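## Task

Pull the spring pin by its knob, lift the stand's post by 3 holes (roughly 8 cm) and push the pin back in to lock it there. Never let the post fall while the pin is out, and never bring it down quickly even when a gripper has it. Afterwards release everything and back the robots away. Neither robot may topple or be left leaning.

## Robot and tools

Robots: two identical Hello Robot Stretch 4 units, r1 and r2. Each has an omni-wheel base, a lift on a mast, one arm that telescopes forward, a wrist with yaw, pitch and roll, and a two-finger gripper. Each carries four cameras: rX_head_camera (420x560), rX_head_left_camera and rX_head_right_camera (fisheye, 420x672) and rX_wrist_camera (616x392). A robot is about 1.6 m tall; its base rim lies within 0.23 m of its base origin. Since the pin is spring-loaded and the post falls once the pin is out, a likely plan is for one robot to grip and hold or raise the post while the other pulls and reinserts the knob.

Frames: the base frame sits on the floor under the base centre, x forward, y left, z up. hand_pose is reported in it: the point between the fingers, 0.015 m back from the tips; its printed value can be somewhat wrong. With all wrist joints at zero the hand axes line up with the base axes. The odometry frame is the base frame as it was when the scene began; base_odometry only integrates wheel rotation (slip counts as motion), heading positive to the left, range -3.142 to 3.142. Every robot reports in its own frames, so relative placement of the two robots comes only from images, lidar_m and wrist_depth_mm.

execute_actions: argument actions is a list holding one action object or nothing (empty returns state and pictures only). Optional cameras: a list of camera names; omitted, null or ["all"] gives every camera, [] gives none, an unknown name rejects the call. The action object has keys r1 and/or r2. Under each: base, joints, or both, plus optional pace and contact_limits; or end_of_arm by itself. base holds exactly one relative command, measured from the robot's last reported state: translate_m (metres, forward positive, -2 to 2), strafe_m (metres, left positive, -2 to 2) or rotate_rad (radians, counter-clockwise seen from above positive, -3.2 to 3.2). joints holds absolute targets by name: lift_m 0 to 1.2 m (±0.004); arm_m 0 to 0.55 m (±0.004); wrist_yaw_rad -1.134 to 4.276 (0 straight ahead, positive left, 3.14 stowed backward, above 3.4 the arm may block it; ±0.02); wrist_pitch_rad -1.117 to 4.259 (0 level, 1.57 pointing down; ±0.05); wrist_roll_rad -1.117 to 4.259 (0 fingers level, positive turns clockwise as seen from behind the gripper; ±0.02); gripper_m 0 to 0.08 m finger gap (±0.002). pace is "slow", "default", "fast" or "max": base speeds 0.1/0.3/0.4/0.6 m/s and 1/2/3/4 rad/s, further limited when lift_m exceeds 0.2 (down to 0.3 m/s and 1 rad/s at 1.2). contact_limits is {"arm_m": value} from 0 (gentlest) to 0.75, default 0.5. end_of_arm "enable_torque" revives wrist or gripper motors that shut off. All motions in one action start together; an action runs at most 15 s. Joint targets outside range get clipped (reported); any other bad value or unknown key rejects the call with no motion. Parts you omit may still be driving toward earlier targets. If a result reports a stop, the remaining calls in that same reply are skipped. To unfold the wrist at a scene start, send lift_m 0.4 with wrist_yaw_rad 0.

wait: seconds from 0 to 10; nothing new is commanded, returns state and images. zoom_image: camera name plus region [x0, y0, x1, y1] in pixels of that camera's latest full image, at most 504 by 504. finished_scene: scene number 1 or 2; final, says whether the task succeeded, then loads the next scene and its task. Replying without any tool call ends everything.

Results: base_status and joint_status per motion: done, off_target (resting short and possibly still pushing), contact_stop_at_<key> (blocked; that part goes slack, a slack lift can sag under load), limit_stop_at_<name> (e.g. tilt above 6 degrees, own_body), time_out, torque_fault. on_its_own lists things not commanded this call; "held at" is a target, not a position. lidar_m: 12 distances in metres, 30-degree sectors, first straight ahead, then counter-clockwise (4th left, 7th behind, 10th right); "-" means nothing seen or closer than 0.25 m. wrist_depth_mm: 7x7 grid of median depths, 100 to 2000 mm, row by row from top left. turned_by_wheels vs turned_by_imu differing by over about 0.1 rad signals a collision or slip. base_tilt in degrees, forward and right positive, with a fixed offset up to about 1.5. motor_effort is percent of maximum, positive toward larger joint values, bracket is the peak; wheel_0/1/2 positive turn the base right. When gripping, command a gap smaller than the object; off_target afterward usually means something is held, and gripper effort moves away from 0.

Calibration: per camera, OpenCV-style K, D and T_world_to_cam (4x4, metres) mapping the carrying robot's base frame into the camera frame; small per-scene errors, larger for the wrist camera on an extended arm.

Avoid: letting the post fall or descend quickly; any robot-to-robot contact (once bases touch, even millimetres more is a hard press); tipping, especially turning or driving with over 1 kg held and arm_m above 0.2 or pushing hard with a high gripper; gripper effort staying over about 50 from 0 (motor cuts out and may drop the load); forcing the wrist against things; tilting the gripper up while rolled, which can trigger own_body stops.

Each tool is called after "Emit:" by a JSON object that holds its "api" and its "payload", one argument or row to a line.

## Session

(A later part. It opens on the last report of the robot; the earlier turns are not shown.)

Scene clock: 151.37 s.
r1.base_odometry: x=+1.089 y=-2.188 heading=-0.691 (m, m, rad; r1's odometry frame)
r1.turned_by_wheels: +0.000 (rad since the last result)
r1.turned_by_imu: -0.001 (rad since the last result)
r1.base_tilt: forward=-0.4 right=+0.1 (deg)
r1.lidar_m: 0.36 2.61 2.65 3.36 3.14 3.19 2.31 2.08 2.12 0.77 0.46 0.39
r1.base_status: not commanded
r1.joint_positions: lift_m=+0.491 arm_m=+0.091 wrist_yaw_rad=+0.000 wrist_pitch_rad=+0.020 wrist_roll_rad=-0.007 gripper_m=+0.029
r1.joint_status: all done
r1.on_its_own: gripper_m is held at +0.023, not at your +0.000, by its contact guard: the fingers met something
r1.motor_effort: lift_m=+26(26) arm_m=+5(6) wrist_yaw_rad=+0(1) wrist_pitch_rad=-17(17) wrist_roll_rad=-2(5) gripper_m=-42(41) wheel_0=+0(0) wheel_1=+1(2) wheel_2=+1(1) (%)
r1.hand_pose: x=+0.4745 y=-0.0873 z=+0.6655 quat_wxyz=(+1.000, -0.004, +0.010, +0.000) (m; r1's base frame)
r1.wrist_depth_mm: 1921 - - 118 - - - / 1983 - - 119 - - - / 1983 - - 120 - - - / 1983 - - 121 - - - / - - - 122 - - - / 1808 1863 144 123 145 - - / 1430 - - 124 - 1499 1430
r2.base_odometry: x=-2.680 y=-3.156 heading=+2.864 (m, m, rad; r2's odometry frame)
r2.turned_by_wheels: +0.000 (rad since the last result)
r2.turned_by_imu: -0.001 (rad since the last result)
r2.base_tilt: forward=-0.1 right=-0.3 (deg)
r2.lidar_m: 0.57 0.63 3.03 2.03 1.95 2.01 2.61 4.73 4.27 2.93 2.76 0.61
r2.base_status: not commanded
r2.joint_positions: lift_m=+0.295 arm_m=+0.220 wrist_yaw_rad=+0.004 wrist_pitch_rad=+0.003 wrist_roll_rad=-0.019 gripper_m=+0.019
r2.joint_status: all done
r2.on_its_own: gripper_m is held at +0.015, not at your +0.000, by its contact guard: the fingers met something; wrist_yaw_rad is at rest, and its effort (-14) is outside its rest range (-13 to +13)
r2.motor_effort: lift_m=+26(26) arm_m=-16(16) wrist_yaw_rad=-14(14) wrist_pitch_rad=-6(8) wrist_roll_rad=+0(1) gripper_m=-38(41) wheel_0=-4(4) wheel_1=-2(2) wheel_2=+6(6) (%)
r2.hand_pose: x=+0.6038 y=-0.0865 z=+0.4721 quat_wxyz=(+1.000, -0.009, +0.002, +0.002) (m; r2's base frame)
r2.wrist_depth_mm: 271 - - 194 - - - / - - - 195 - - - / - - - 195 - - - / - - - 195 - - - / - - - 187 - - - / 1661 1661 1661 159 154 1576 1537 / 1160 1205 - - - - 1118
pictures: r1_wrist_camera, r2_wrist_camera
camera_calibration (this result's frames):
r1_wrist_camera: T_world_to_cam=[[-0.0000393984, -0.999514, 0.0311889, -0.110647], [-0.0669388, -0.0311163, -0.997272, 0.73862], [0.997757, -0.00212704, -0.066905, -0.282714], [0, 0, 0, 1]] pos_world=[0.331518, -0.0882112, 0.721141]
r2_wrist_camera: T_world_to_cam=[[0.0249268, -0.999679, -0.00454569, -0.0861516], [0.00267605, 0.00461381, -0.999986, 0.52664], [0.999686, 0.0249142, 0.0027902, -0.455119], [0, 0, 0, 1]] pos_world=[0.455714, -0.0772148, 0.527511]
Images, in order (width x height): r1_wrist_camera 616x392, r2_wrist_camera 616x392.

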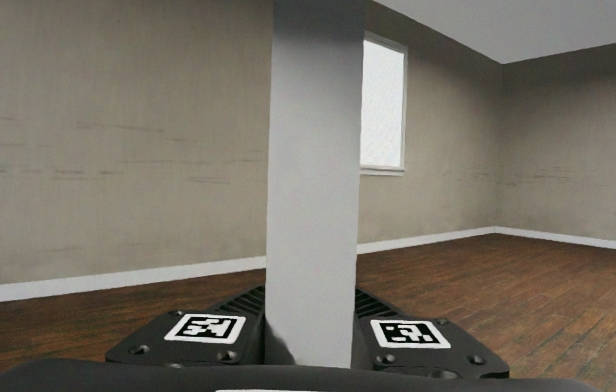

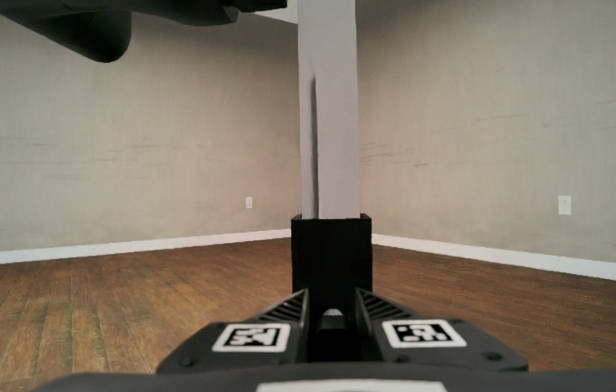

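Emit:
{"api": "execute_actions", "payload": {
  "actions": [
    {"r1": {"joints": {"lift_m": 0.51}, "pace": "slow"}}
  ],
  "cameras": ["r2_wrist_camera"]
}}

Scene clock: 156.47 s.
r1.base_odometry: x=+1.089 y=-2.188 heading=-0.691 (m, m, rad; r1's odometry frame)
r1.turned_by_wheels: +0.000 (rad since the last result)
r1.turned_by_imu: -0.001 (rad since the last result)
r1.base_tilt: forward=-0.5 right=-0.1 (deg)
r1.lidar_m: 0.35 2.60 2.66 3.36 3.15 3.21 2.27 2.07 2.11 0.76 0.47 0.39
r1.base_status: not commanded
r1.joint_positions: lift_m=+0.509 arm_m=+0.091 wrist_yaw_rad=+0.001 wrist_pitch_rad=+0.021 wrist_roll_rad=-0.007 gripper_m=+0.029
r1.joint_status: all done
r1.on_its_own: gripper_m is held at +0.023, not at your +0.000, by its contact guard: the fingers met something
r1.motor_effort: lift_m=+27(27) arm_m=+5(6) wrist_yaw_rad=-1(1) wrist_pitch_rad=-22(22) wrist_roll_rad=-4(4) gripper_m=-42(42) wheel_0=+0(0) wheel_1=+2(1) wheel_2=+1(1) (%)
r1.hand_pose: x=+0.4746 y=-0.0873 z=+0.6830 quat_wxyz=(+1.000, -0.004, +0.011, +0.000) (m; r1's base frame)
r1.wrist_depth_mm: 1983 - - 118 - - - / 1863 - - 119 - - - / 1983 - - 120 - - - / 1983 - - 121 - - - / - - - 121 - - - / 1808 1983 144 123 145 - - / 1430 - - 124 - 1537 1464
r2.base_odometry: x=-2.680 y=-3.156 heading=+2.864 (m, m, rad; r2's odometry frame)
r2.turned_by_wheels: +0.000 (rad since the last result)
r2.turned_by_imu: -0.001 (rad since the last result)
r2.base_tilt: forward=-0.1 right=-0.3 (deg)
r2.lidar_m: 0.55 0.64 3.04 2.03 1.96 1.99 2.58 4.74 4.27 2.93 2.76 0.59
r2.base_status: not commanded
r2.joint_positions: lift_m=+0.295 arm_m=+0.220 wrist_yaw_rad=+0.004 wrist_pitch_rad=+0.003 wrist_roll_rad=-0.019 gripper_m=+0.019
r2.joint_status: not commanded
r2.on_its_own: gripper_m is held at +0.015, not at your +0.000, by its contact guard: the fingers met something
r2.motor_effort: lift_m=+26(26) arm_m=-16(16) wrist_yaw_rad=-13(14) wrist_pitch_rad=-6(7) wrist_roll_rad=+1(0) gripper_m=-38(40) wheel_0=-4(4) wheel_1=-2(1) wheel_2=+6(6) (%)
r2.hand_pose: x=+0.6038 y=-0.0865 z=+0.4721 quat_wxyz=(+1.000, -0.009, +0.002, +0.002) (m; r2's base frame)
r2.wrist_depth_mm: - - - 194 - - - / - - - 195 - - - / - - - 195 - - - / - - - 195 - - - / - - - 187 - - - / 1708 1661 1661 159 154 1618 1537 / 1182 1182 - - - - 1118
pictures: r2_wrist_camera
camera_calibration (this result's frames):
r2_wrist_camera: T_world_to_cam=[[0.0249266, -0.999679, -0.00454578, -0.0861515], [0.00267594, 0.0046139, -0.999986, 0.52664], [0.999686, 0.0249141, 0.00279009, -0.455119], [0, 0, 0, 1]] pos_world=[0.455714, -0.0772148, 0.527511]
Images, in order (width x height): r2_wrist_camera 616x392.

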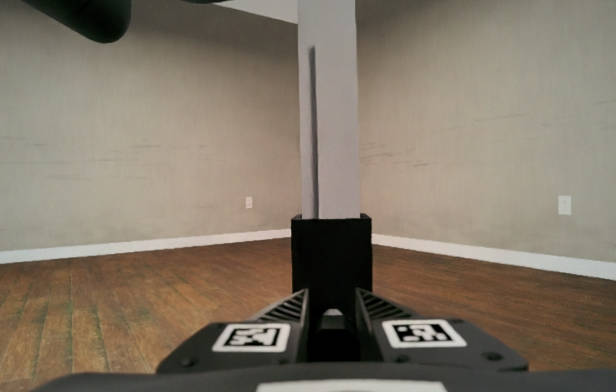

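Emit:
{"api": "execute_actions", "payload": {
  "actions": [
    {"r1": {"joints": {"lift_m": 0.56}}}
  ],
  "cameras": []
}}

Emit:
{"api": "execute_actions", "payload": {
  "actions": [
    {"r2": {"joints": {"arm_m": 0.227}, "pace": "slow", "contact_limits": {"arm_m": 0.15}}}
  ],
  "cameras": ["r2_wrist_camera"]
}}

Scene clock: 166.80 s.
r1.base_odometry: x=+1.089 y=-2.188 heading=-0.691 (m, m, rad; r1's odometry frame)
r1.turned_by_wheels: +0.000 (rad since the last result)
r1.turned_by_imu: -0.001 (rad since the last result)
r1.base_tilt: forward=-0.4 right=-0.1 (deg)
r1.lidar_m: 0.37 2.60 2.65 3.38 3.16 3.21 2.30 2.06 2.13 0.77 0.48 0.38
r1.base_status: not commanded
r1.joint_positions: lift_m=+0.559 arm_m=+0.091 wrist_yaw_rad=+0.001 wrist_pitch_rad=+0.021 wrist_roll_rad=-0.007 gripper_m=+0.029
r1.joint_status: all done
r1.on_its_own: gripper_m is held at +0.023, not at your +0.000, by its contact guard: the fingers met something
r1.motor_effort: lift_m=+27(28) arm_m=+6(6) wrist_yaw_rad=-1(1) wrist_pitch_rad=-23(22) wrist_roll_rad=-3(4) gripper_m=-44(41) wheel_0=+0(0) wheel_1=+1(2) wheel_2=+1(1) (%)
r1.hand_pose: x=+0.4746 y=-0.0873 z=+0.7330 quat_wxyz=(+1.000, -0.004, +0.011, +0.000) (m; r1's base frame)
r1.wrist_depth_mm: 1983 - - 118 - - - / 1921 - - 118 - - - / 1921 - - 120 - - - / 1983 - - 121 - - - / - - - 122 - - - / 1863 - 144 123 145 - - / 1499 - - 124 - 1661 1576
r2.base_odometry: x=-2.680 y=-3.156 heading=+2.864 (m, m, rad; r2's odometry frame)
r2.turned_by_wheels: +0.000 (rad since the last result)
r2.turned_by_imu: -0.001 (rad since the last result)
r2.base_tilt: forward=-0.1 right=-0.3 (deg)
r2.lidar_m: 0.57 0.63 3.03 2.05 1.95 2.00 2.60 4.74 4.31 2.94 2.75 0.61
r2.base_status: not commanded
r2.joint_positions: lift_m=+0.295 arm_m=+0.220 wrist_yaw_rad=+0.004 wrist_pitch_rad=+0.003 wrist_roll_rad=-0.019 gripper_m=+0.019
r2.joint_status: not commanded
r2.on_its_own: gripper_m is held at +0.015, not at your +0.000, by its contact guard: the fingers met something
r2.motor_effort: lift_m=+26(26) arm_m=-16(16) wrist_yaw_rad=-13(14) wrist_pitch_rad=-7(7) wrist_roll_rad=+0(1) gripper_m=-38(38) wheel_0=-4(4) wheel_1=-2(2) wheel_2=+6(7) (%)
r2.hand_pose: x=+0.6038 y=-0.0865 z=+0.4721 quat_wxyz=(+1.000, -0.009, +0.002, +0.002) (m; r2's base frame)
r2.wrist_depth_mm: - - - 193 - - - / - - - 195 - - - / - - - 195 - - - / - - - 195 - - - / - - - 187 - - - / 1661 1661 1661 160 154 1576 1537 / 1182 1205 - - - - 1118
pictures: none
No camera images: the call's "cameras" was empty. Leave "cameras" out to get every camera's image.

Scene clock: 167.67 s.
r1.base_odometry: x=+1.089 y=-2.188 heading=-0.691 (m, m, rad; r1's odometry frame)
r1.turned_by_wheels: +0.000 (rad since the last result)
r1.turned_by_imu: +0.000 (rad since the last result)
r1.base_tilt: forward=-0.4 right=-0.1 (deg)
r1.lidar_m: 0.36 2.61 2.64 3.37 3.16 3.21 2.27 2.04 2.13 0.78 0.48 0.36
r1.base_status: not commanded
r1.joint_positions: lift_m=+0.559 arm_m=+0.091 wrist_yaw_rad=+0.001 wrist_pitch_rad=+0.021 wrist_roll_rad=-0.007 gripper_m=+0.029
r1.joint_status: not commanded
r1.on_its_own: gripper_m is held at +0.023, not at your +0.000, by its contact guard: the fingers met something
r1.motor_effort: lift_m=+27(27) arm_m=+5(6) wrist_yaw_rad=-2(2) wrist_pitch_rad=-22(22) wrist_roll_rad=-3(4) gripper_m=-41(42) wheel_0=+0(0) wheel_1=+1(2) wheel_2=+1(1) (%)
r1.hand_pose: x=+0.4746 y=-0.0873 z=+0.7330 quat_wxyz=(+1.000, -0.004, +0.011, +0.000) (m; r1's base frame)
r1.wrist_depth_mm: 1921 - - 118 - - - / 1921 - - 119 - - - / 1983 - - 120 - - - / 1983 - - 121 - - - / - - - 122 - - - / 1921 - 144 123 145 - - / 1537 - - 124 - 1661 1537
r2.base_odometry: x=-2.680 y=-3.156 heading=+2.864 (m, m, rad; r2's odometry frame)
r2.turned_by_wheels: +0.000 (rad since the last result)
r2.turned_by_imu: +0.000 (rad since the last result)
r2.base_tilt: forward=-0.1 right=-0.3 (deg)
r2.lidar_m: 0.56 0.63 3.03 2.07 1.95 2.01 2.59 4.75 4.29 2.94 2.75 2.83
r2.base_status: not commanded
r2.joint_positions: lift_m=+0.295 arm_m=+0.224 wrist_yaw_rad=-0.006 wrist_pitch_rad=+0.001 wrist_roll_rad=-0.019 gripper_m=+0.019
r2.joint_status: arm_m contact_stop (moved +0.004 of +0.007)
r2.on_its_own: gripper_m is held at +0.015, not at your +0.000, by its contact guard: the fingers met something; arm_m is slack since a contact_stop; wrist_yaw_rad is at rest, and its effort (+15) is outside its rest range (-13 to +13)
r2.motor_effort: lift_m=+26(27) arm_m=+0(17) wrist_yaw_rad=+15(16) wrist_pitch_rad=+0(7) wrist_roll_rad=+0(0) gripper_m=-37(39) wheel_0=+5(5) wheel_1=+1(2) wheel_2=-6(7) (%)
r2.contact_limits: arm_m 0.15
r2.hand_pose: x=+0.6066 y=-0.0886 z=+0.4727 quat_wxyz=(+1.000, -0.009, +0.000, -0.003) (m; r2's base frame)
r2.wrist_depth_mm: - - - 192 - - - / - - - 192 - - - / - - - 193 - - - / - - - 193 - - - / - - - 186 - - - / 1661 1661 1661 160 153 1576 1537 / 1182 1205 - - - - 1118
pictures: r2_wrist_camera
camera_calibration (this result's frames):
r2_wrist_camera: T_world_to_cam=[[0.0151155, -0.999876, -0.0045008, -0.0823945], [0.00493513, 0.00457587, -0.999977, 0.525802], [0.999874, 0.0150929, 0.00500368, -0.459912], [0, 0, 0, 1]] pos_world=[0.458505, -0.0778488, 0.52772]
Images, in order (width x height): r2_wrist_camera 616x392.

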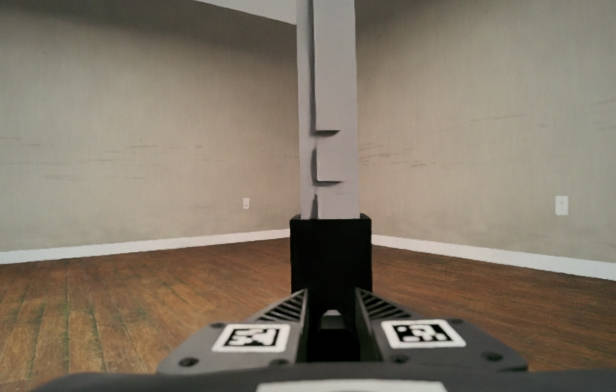

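Emit:
{"api": "execute_actions", "payload": {
  "actions": [
    {"r2": {"joints": {"gripper_m": 0.05}}}
  ],
  "cameras": []
}}

Emit:
{"api": "execute_actions", "payload": {
  "actions": [
    {"r1": {"joints": {"lift_m": 0.572}, "pace": "slow"}, "r2": {"joints": {"arm_m": 0.17}}}
  ],
  "cameras": ["r2_wrist_camera", "r1_head_right_camera"]
}}

Scene clock: 183.83 s.
r1.base_odometry: x=+1.089 y=-2.188 heading=-0.691 (m, m, rad; r1's odometry frame)
r1.turned_by_wheels: +0.000 (rad since the last result)
r1.turned_by_imu: -0.001 (rad since the last result)
r1.base_tilt: forward=-0.4 right=+0.0 (deg)
r1.lidar_m: 0.35 2.61 2.65 3.36 3.17 3.18 2.28 2.07 2.13 0.79 0.52 0.37
r1.base_status: not commanded
r1.joint_positions: lift_m=+0.559 arm_m=+0.091 wrist_yaw_rad=+0.001 wrist_pitch_rad=+0.021 wrist_roll_rad=-0.007 gripper_m=+0.029
r1.joint_status: not commanded
r1.on_its_own: gripper_m is held at +0.023, not at your +0.000, by its contact guard: the fingers met something
r1.motor_effort: lift_m=+27(27) arm_m=+5(6) wrist_yaw_rad=-1(1) wrist_pitch_rad=-22(22) wrist_roll_rad=-4(5) gripper_m=-42(42) wheel_0=+0(0) wheel_1=+1(2) wheel_2=+1(1) (%)
r1.hand_pose: x=+0.4746 y=-0.0873 z=+0.7330 quat_wxyz=(+1.000, -0.004, +0.011, +0.000) (m; r1's base frame)
r1.wrist_depth_mm: 1983 - - 118 - - - / 1983 - - 119 - - - / 1983 - - 119 - - - / 1983 - - 121 - - - / - - - 122 - - - / 1983 - 144 123 145 - - / 1499 - - 124 - 1618 1576
r2.base_odometry: x=-2.680 y=-3.156 heading=+2.864 (m, m, rad; r2's odometry frame)
r2.turned_by_wheels: +0.000 (rad since the last result)
r2.turned_by_imu: -0.001 (rad since the last result)
r2.base_tilt: forward=-0.1 right=-0.3 (deg)
r2.lidar_m: 0.56 0.63 3.02 2.07 1.94 2.00 2.59 4.74 4.29 2.96 2.76 0.61
r2.base_status: not commanded
r2.joint_positions: lift_m=+0.295 arm_m=+0.224 wrist_yaw_rad=+0.000 wrist_pitch_rad=+0.003 wrist_roll_rad=-0.019 gripper_m=+0.050
r2.joint_status: all done
r2.on_its_own: arm_m is slack since a contact_stop
r2.motor_effort: lift_m=+26(26) arm_m=+0(0) wrist_yaw_rad=-1(15) wrist_pitch_rad=-5(5) wrist_roll_rad=+0(1) gripper_m=+1(38) wheel_0=+3(5) wheel_1=+1(1) wheel_2=-1(6) (%)
r2.hand_pose: x=+0.6070 y=-0.0875 z=+0.4723 quat_wxyz=(+1.000, -0.009, +0.001, +0.000) (m; r2's base frame)
r2.wrist_depth_mm: - - - 191 - - - / - - - 191 - - - / - - - 192 - - - / - - - 193 - - - / - - - 185 - - - / 1661 1661 1499 185 183 1576 1537 / 1182 - - 146 144 - -
pictures: none
No camera images: the call's "cameras" was empty. Leave "cameras" out to get every camera's image.

Scene clock: 184.83 s.
r1.base_odometry: x=+1.089 y=-2.188 heading=-0.691 (m, m, rad; r1's odometry frame)
r1.turned_by_wheels: +0.000 (rad since the last result)
r1.turned_by_imu: +0.000 (rad since the last result)
r1.base_tilt: forward=-0.4 right=+0.0 (deg)
r1.lidar_m: 0.35 2.61 2.64 3.36 3.15 3.21 2.29 2.07 2.09 0.79 0.50 0.39
r1.base_status: not commanded
r1.joint_positions: lift_m=+0.571 arm_m=+0.091 wrist_yaw_rad=+0.000 wrist_pitch_rad=+0.022 wrist_roll_rad=-0.008 gripper_m=+0.029
r1.joint_status: all done
r1.on_its_own: gripper_m is held at +0.023, not at your +0.000, by its contact guard: the fingers met something; wrist_pitch_rad is at rest, and its effort (-24) is outside its rest range (-23 to +23)
r1.motor_effort: lift_m=+27(29) arm_m=+5(6) wrist_yaw_rad=-1(3) wrist_pitch_rad=-24(30) wrist_roll_rad=-3(3) gripper_m=-41(44) wheel_0=+0(0) wheel_1=+2(2) wheel_2=+1(1) (%)
r1.hand_pose: x=+0.4746 y=-0.0873 z=+0.7449 quat_wxyz=(+1.000, -0.004, +0.011, +0.000) (m; r1's base frame)
r1.wrist_depth_mm: 1921 - - 118 - - - / 1983 - - 119 - - - / 1983 - - 120 - - - / 1983 - - 121 - - - / - - - 122 - - - / 1921 - 144 123 146 - - / 1537 - - 124 - 1661 1576
r2.base_odometry: x=-2.680 y=-3.156 heading=+2.864 (m, m, rad; r2's odometry frame)
r2.turned_by_wheels: +0.000 (rad since the last result)
r2.turned_by_imu: +0.000 (rad since the last result)
r2.base_tilt: forward=-0.1 right=-0.3 (deg)
r2.lidar_m: 0.56 0.63 3.02 2.06 1.96 2.00 2.58 4.74 4.27 2.95 2.77 0.59
r2.base_status: not commanded
r2.joint_positions: lift_m=+0.295 arm_m=+0.171 wrist_yaw_rad=+0.000 wrist_pitch_rad=+0.003 wrist_roll_rad=-0.019 gripper_m=+0.050
r2.joint_status: all done
r2.motor_effort: lift_m=+25(26) arm_m=-9(9) wrist_yaw_rad=-1(0) wrist_pitch_rad=-6(6) wrist_roll_rad=+0(0) gripper_m=+2(2) wheel_0=+2(3) wheel_1=+1(1) wheel_2=-2(2) (%)
r2.hand_pose: x=+0.5550 y=-0.0874 z=+0.4722 quat_wxyz=(+1.000, -0.009, +0.001, +0.000) (m; r2's base frame)
r2.wrist_depth_mm: - - - 242 - - - / - - - 243 - - - / - - - 244 - - - / - - - 244 - - - / - - - 236 - - - / 1661 1661 1499 236 236 1576 1537 / 1160 - - 237 148 - -
pictures: r1_head_right_camera, r2_wrist_camera
camera_calibration (this result's frames):
r2_wrist_camera: T_world_to_cam=[[0.0205916, -0.999778, -0.00454137, -0.0834639], [0.00291922, 0.00460243, -0.999985, 0.526752], [0.999784, 0.0205781, 0.00301335, -0.406924], [0, 0, 0, 1]] pos_world=[0.407017, -0.0774959, 0.527592]
Images, in order (width x height): r1_head_right_camera 420x672, r2_wrist_camera 616x392.

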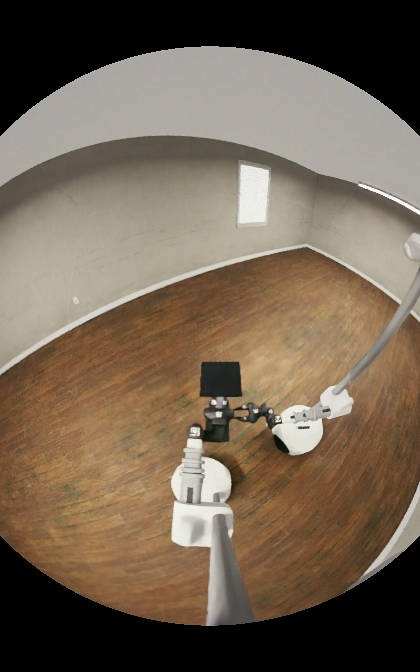

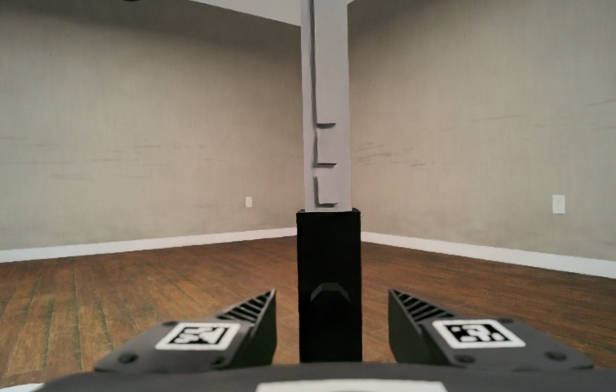

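Emit:
{"api": "zoom_image", "payload": {
  "camera": "r2_wrist_camera",
  "region": [250, 100, 420, 340]
}}

Emit:
{"api": "execute_actions", "payload": {
  "actions": [
    {"r1": {"joints": {"lift_m": 0.566}, "pace": "slow"}}
  ],
  "cameras": ["r2_wrist_camera"]
}}

Region (250, 100, 420, 340) of r2_wrist_camera's 616x392 image, scaled by 2.100; it fills the left 357 columns of this view, and the rest is white.

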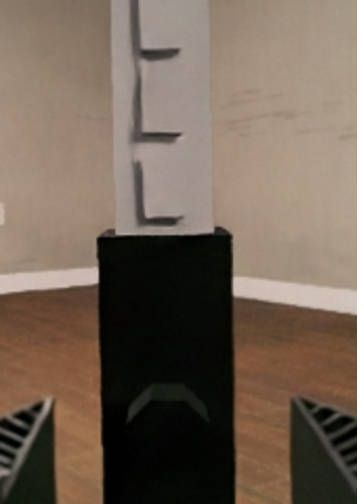

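Scene clock: 189.70 s.
r1.base_odometry: x=+1.089 y=-2.188 heading=-0.691 (m, m, rad; r1's odometry frame)
r1.turned_by_wheels: +0.000 (rad since the last result)
r1.turned_by_imu: -0.001 (rad since the last result)
r1.base_tilt: forward=-0.4 right=-0.1 (deg)
r1.lidar_m: 0.33 2.62 2.65 3.39 3.15 3.20 2.30 2.06 2.11 0.73 0.51 0.39
r1.base_status: not commanded
r1.joint_positions: lift_m=+0.566 arm_m=+0.091 wrist_yaw_rad=+0.000 wrist_pitch_rad=+0.018 wrist_roll_rad=-0.009 gripper_m=+0.029
r1.joint_status: all done
r1.on_its_own: gripper_m is held at +0.023, not at your +0.000, by its contact guard: the fingers met something
r1.motor_effort: lift_m=+14(25) arm_m=+5(5) wrist_yaw_rad=+1(1) wrist_pitch_rad=-11(24) wrist_roll_rad=+1(3) gripper_m=-41(41) wheel_0=+0(0) wheel_1=+2(1) wheel_2=+0(1) (%)
r1.hand_pose: x=+0.4746 y=-0.0875 z=+0.7409 quat_wxyz=(+1.000, -0.004, +0.009, +0.000) (m; r1's base frame)
r1.wrist_depth_mm: 1983 - - 118 - - - / 1921 - - 119 - - - / 1983 - - 120 - - - / 1983 - - 121 - - - / - - - 122 - - - / 1921 - 144 123 - - - / 1537 - - 124 - 1661 1661
r2.base_odometry: x=-2.680 y=-3.156 heading=+2.864 (m, m, rad; r2's odometry frame)
r2.turned_by_wheels: +0.000 (rad since the last result)
r2.turned_by_imu: -0.001 (rad since the last result)
r2.base_tilt: forward=-0.1 right=-0.3 (deg)
r2.lidar_m: 0.55 0.63 3.04 2.04 1.95 1.99 2.62 4.73 4.30 2.94 2.76 0.60
r2.base_status: not commanded
r2.joint_positions: lift_m=+0.295 arm_m=+0.171 wrist_yaw_rad=+0.000 wrist_pitch_rad=+0.003 wrist_roll_rad=-0.019 gripper_m=+0.050
r2.joint_status: not commanded
r2.motor_effort: lift_m=+26(26) arm_m=-8(8) wrist_yaw_rad=-1(1) wrist_pitch_rad=-6(6) wrist_roll_rad=+0(0) gripper_m=+2(2) wheel_0=+3(3) wheel_1=+1(1) wheel_2=-2(2) (%)
r2.hand_pose: x=+0.5550 y=-0.0874 z=+0.4722 quat_wxyz=(+1.000, -0.009, +0.001, +0.000) (m; r2's base frame)
r2.wrist_depth_mm: - - - 242 - - - / - - - 243 - - - / - - - 244 - - - / - - - 245 - - - / - - - 236 - - - / 1661 1661 1499 236 236 1537 1537 / 1205 - - 237 148 - -
pictures: r2_wrist_camera
camera_calibration (this result's frames):
r2_wrist_camera: T_world_to_cam=[[0.0205916, -0.999778, -0.00454136, -0.0834639], [0.00291923, 0.00460243, -0.999985, 0.526752], [0.999784, 0.020578, 0.00301335, -0.406924], [0, 0, 0, 1]] pos_world=[0.407017, -0.0774959, 0.527592]
Images, in order (width x height): r2_wrist_camera 616x392.

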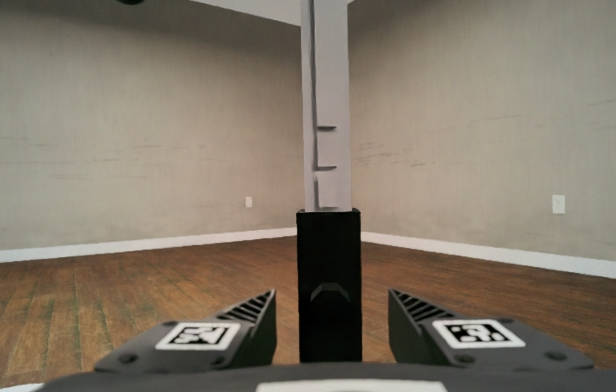

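Emit:
{"api": "execute_actions", "payload": {
  "actions": [
    {"r1": {"joints": {"lift_m": 0.562}, "pace": "slow"}}
  ],
  "cameras": ["r2_wrist_camera"]
}}

Scene clock: 195.27 s.
r1.base_odometry: x=+1.089 y=-2.188 heading=-0.691 (m, m, rad; r1's odometry frame)
r1.turned_by_wheels: +0.000 (rad since the last result)
r1.turned_by_imu: -0.001 (rad since the last result)
r1.base_tilt: forward=-0.5 right=+0.0 (deg)
r1.lidar_m: 0.39 2.62 2.65 3.34 3.15 3.20 2.29 2.07 2.12 0.81 0.50 0.35
r1.base_status: not commanded
r1.joint_positions: lift_m=+0.563 arm_m=+0.091 wrist_yaw_rad=-0.001 wrist_pitch_rad=+0.011 wrist_roll_rad=-0.009 gripper_m=+0.029
r1.joint_status: all done
r1.on_its_own: gripper_m is held at +0.023, not at your +0.000, by its contact guard: the fingers met something
r1.motor_effort: lift_m=+11(12) arm_m=+5(5) wrist_yaw_rad=+2(3) wrist_pitch_rad=+6(11) wrist_roll_rad=+1(1) gripper_m=-42(42) wheel_0=+0(0) wheel_1=+2(1) wheel_2=-1(1) (%)
r1.hand_pose: x=+0.4746 y=-0.0876 z=+0.7385 quat_wxyz=(+1.000, -0.005, +0.006, +0.000) (m; r1's base frame)
r1.wrist_depth_mm: 1921 - - 120 - - - / - - - 120 - - - / 1921 - - 121 - - - / 1983 - - 122 - - - / - - - 122 - - - / 1921 - 144 123 - - - / 1576 - - 124 - 1708 1661
r2.base_odometry: x=-2.680 y=-3.156 heading=+2.864 (m, m, rad; r2's odometry frame)
r2.turned_by_wheels: +0.000 (rad since the last result)
r2.turned_by_imu: -0.001 (rad since the last result)
r2.base_tilt: forward=-0.1 right=-0.3 (deg)
r2.lidar_m: 0.57 0.63 3.04 2.04 1.92 1.99 2.61 4.74 4.27 2.97 2.76 0.60
r2.base_status: not commanded
r2.joint_positions: lift_m=+0.295 arm_m=+0.171 wrist_yaw_rad=+0.000 wrist_pitch_rad=+0.003 wrist_roll_rad=-0.019 gripper_m=+0.050
r2.joint_status: not commanded
r2.motor_effort: lift_m=+26(26) arm_m=-8(8) wrist_yaw_rad=-1(1) wrist_pitch_rad=-6(6) wrist_roll_rad=+0(0) gripper_m=+2(1) wheel_0=+2(3) wheel_1=+1(1) wheel_2=-2(2) (%)
r2.hand_pose: x=+0.5550 y=-0.0874 z=+0.4722 quat_wxyz=(+1.000, -0.009, +0.001, +0.000) (m; r2's base frame)
r2.wrist_depth_mm: - - - 242 - - - / - - - 244 - - - / - - - 243 - - - / - - - 245 - - - / - - - 236 - - - / 1708 1708 1537 236 236 1576 1537 / 1182 - - 238 148 - -
pictures: r2_wrist_camera
camera_calibration (this result's frames):
r2_wrist_camera: T_world_to_cam=[[0.0205916, -0.999778, -0.00454138, -0.0834639], [0.00291935, 0.00460245, -0.999985, 0.526752], [0.999784, 0.0205781, 0.00301347, -0.406924], [0, 0, 0, 1]] pos_world=[0.407017, -0.0774959, 0.527592]
Images, in order (width x height): r2_wrist_camera 616x392.

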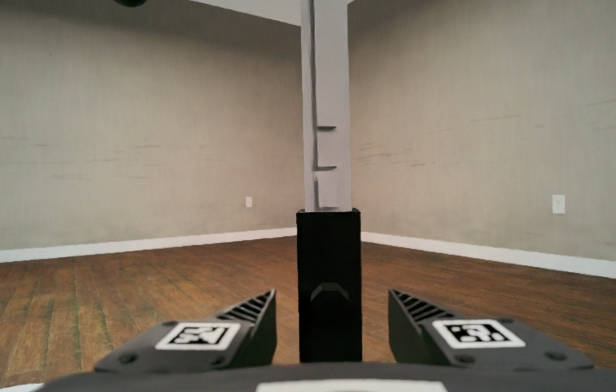

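Emit:
{"api": "execute_actions", "payload": {
  "actions": [
    {"r1": {"joints": {"gripper_m": 0.07}}, "r2": {"base": {"translate_m": -0.3}, "joints": {"arm_m": 0.0}, "pace": "fast"}}
  ],
  "cameras": []
}}

Emit:
{"api": "execute_actions", "payload": {
  "actions": [
    {"r1": {"base": {"translate_m": -0.4}, "joints": {"arm_m": 0.0}, "pace": "fast"}}
  ],
  "cameras": ["r1_wrist_camera", "r2_wrist_camera"]
}}

Scene clock: 200.73 s.
r1.base_odometry: x=+1.089 y=-2.188 heading=-0.691 (m, m, rad; r1's odometry frame)
r1.turned_by_wheels: +0.000 (rad since the last result)
r1.turned_by_imu: -0.001 (rad since the last result)
r1.base_tilt: forward=-0.5 right=-0.1 (deg)
r1.lidar_m: 0.35 2.62 2.67 3.39 3.14 3.21 2.30 2.07 2.13 0.98 0.78 0.36
r1.base_status: not commanded
r1.joint_positions: lift_m=+0.562 arm_m=+0.091 wrist_yaw_rad=+0.000 wrist_pitch_rad=+0.016 wrist_roll_rad=-0.009 gripper_m=+0.070
r1.joint_status: all done
r1.motor_effort: lift_m=+14(15) arm_m=+5(5) wrist_yaw_rad=+1(4) wrist_pitch_rad=-6(8) wrist_roll_rad=+1(2) gripper_m=+3(39) wheel_0=+0(0) wheel_1=+2(2) wheel_2=+0(1) (%)
r1.hand_pose: x=+0.4746 y=-0.0875 z=+0.7372 quat_wxyz=(+1.000, -0.005, +0.008, +0.000) (m; r1's base frame)
r1.wrist_depth_mm: 1921 - - 119 - - - / 1983 - - 119 - - - / 1983 - - 120 - - - / - - - 121 - - - / - - - 122 - - - / 1921 - 160 123 1921 - - / - - 1576 124 141 - -
r2.base_odometry: x=-2.391 y=-3.238 heading=+2.864 (m, m, rad; r2's odometry frame)
r2.turned_by_wheels: +0.000 (rad since the last result)
r2.turned_by_imu: -0.001 (rad since the last result)
r2.base_tilt: forward=-0.1 right=-0.3 (deg)
r2.lidar_m: 0.87 0.90 2.77 1.90 1.77 1.81 2.37 4.48 4.52 3.11 2.92 3.01
r2.base_status: done
r2.joint_positions: lift_m=+0.295 arm_m=+0.001 wrist_yaw_rad=+0.000 wrist_pitch_rad=+0.003 wrist_roll_rad=-0.019 gripper_m=+0.050
r2.joint_status: all done
r2.motor_effort: lift_m=+26(26) arm_m=-8(9) wrist_yaw_rad=+0(3) wrist_pitch_rad=-6(6) wrist_roll_rad=+0(1) gripper_m=+1(2) wheel_0=+0(7) wheel_1=+1(7) wheel_2=-1(12) (%)
r2.hand_pose: x=+0.3850 y=-0.0875 z=+0.4722 quat_wxyz=(+1.000, -0.009, +0.002, +0.000) (m; r2's base frame)
r2.wrist_depth_mm: 715 - - - - - - / 741 - 809 759 - - - / - - - - - - - / - - - - - - - / - - - - - - - / 798 991 904 1397 1464 1537 1537 / 715 - - 1118 148 - -
pictures: none
No camera images: the call's "cameras" was empty. Leave "cameras" out to get every camera's image.

Scene clock: 203.03 s.
r1.base_odometry: x=+0.781 y=-1.933 heading=-0.691 (m, m, rad; r1's odometry frame)
r1.turned_by_wheels: +0.000 (rad since the last result)
r1.turned_by_imu: +0.000 (rad since the last result)
r1.base_tilt: forward=-0.6 right=+0.1 (deg)
r1.lidar_m: 0.77 2.91 2.98 3.16 2.90 2.96 1.92 1.76 1.77 2.27 1.10 1.06
r1.base_status: done
r1.joint_positions: lift_m=+0.562 arm_m=+0.004 wrist_yaw_rad=+0.000 wrist_pitch_rad=+0.016 wrist_roll_rad=-0.009 gripper_m=+0.070
r1.joint_status: all done
joint sent to its limit — the command would take r1.arm_m past its lower limit, so that joint was sent only as far as its limit.
r1.motor_effort: lift_m=+15(15) arm_m=-7(6) wrist_yaw_rad=+0(1) wrist_pitch_rad=-7(7) wrist_roll_rad=+1(1) gripper_m=+2(3) wheel_0=+0(5) wheel_1=-1(7) wheel_2=+0(11) (%)
r1.hand_pose: x=+0.3874 y=-0.0874 z=+0.7372 quat_wxyz=(+1.000, -0.005, +0.008, +0.000) (m; r1's base frame)
r1.wrist_depth_mm: - - - - - - - / - - - - - - - / - - - - - - - / - - - - - - - / - - - - - - - / - - 159 - 1983 - - / - - 1537 1537 142 - -
r2.base_odometry: x=-2.391 y=-3.238 heading=+2.864 (m, m, rad; r2's odometry frame)
r2.turned_by_wheels: +0.000 (rad since the last result)
r2.turned_by_imu: -0.001 (rad since the last result)
r2.base_tilt: forward=-0.1 right=-0.3 (deg)
r2.lidar_m: 0.87 1.00 2.76 1.90 1.77 1.84 2.38 4.48 4.53 3.10 2.92 2.97
r2.base_status: not commanded
r2.joint_positions: lift_m=+0.295 arm_m=+0.001 wrist_yaw_rad=+0.000 wrist_pitch_rad=+0.003 wrist_roll_rad=-0.019 gripper_m=+0.050
r2.joint_status: not commanded
r2.motor_effort: lift_m=+26(26) arm_m=-8(8) wrist_yaw_rad=-1(1) wrist_pitch_rad=-6(6) wrist_roll_rad=+0(0) gripper_m=+3(3) wheel_0=+0(0) wheel_1=+1(1) wheel_2=-1(1) (%)
r2.hand_pose: x=+0.3850 y=-0.0875 z=+0.4722 quat_wxyz=(+1.000, -0.009, +0.002, +0.000) (m; r2's base frame)
r2.wrist_depth_mm: - - - - - - - / 768 - - - - - - / - - - - - - - / - - - - - - - / - - - - - - - / 1464 1661 1537 1366 1499 1537 1499 / 831 - - 1118 148 - -
pictures: r1_wrist_camera, r2_wrist_camera
camera_calibration (this result's frames):
r1_wrist_camera: T_world_to_cam=[[-0.000607678, -0.999457, 0.0329588, -0.11407], [-0.0635076, -0.0328537, -0.99744, 0.802918], [0.997981, -0.00269926, -0.0634532, -0.193665], [0, 0, 0, 1]] pos_world=[0.244196, -0.0881516, 0.792334]
r2_wrist_camera: T_world_to_cam=[[0.0204537, -0.999781, -0.00453029, -0.079944], [0.00281391, 0.00458879, -0.999986, 0.527266], [0.999787, 0.0204406, 0.00290714, -0.236875], [0, 0, 0, 1]] pos_world=[0.236976, -0.0775041, 0.527585]
Images, in order (width x height): r1_wrist_camera 616x392, r2_wrist_camera 616x392.

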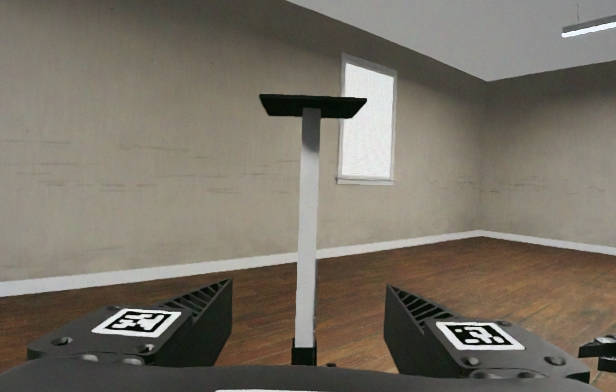

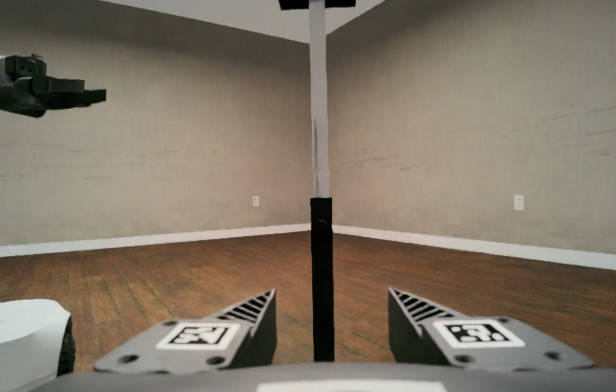

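Emit:
{"api": "finished_scene", "payload": {
  "scene": 1
}}

The scene is finished: the task was done.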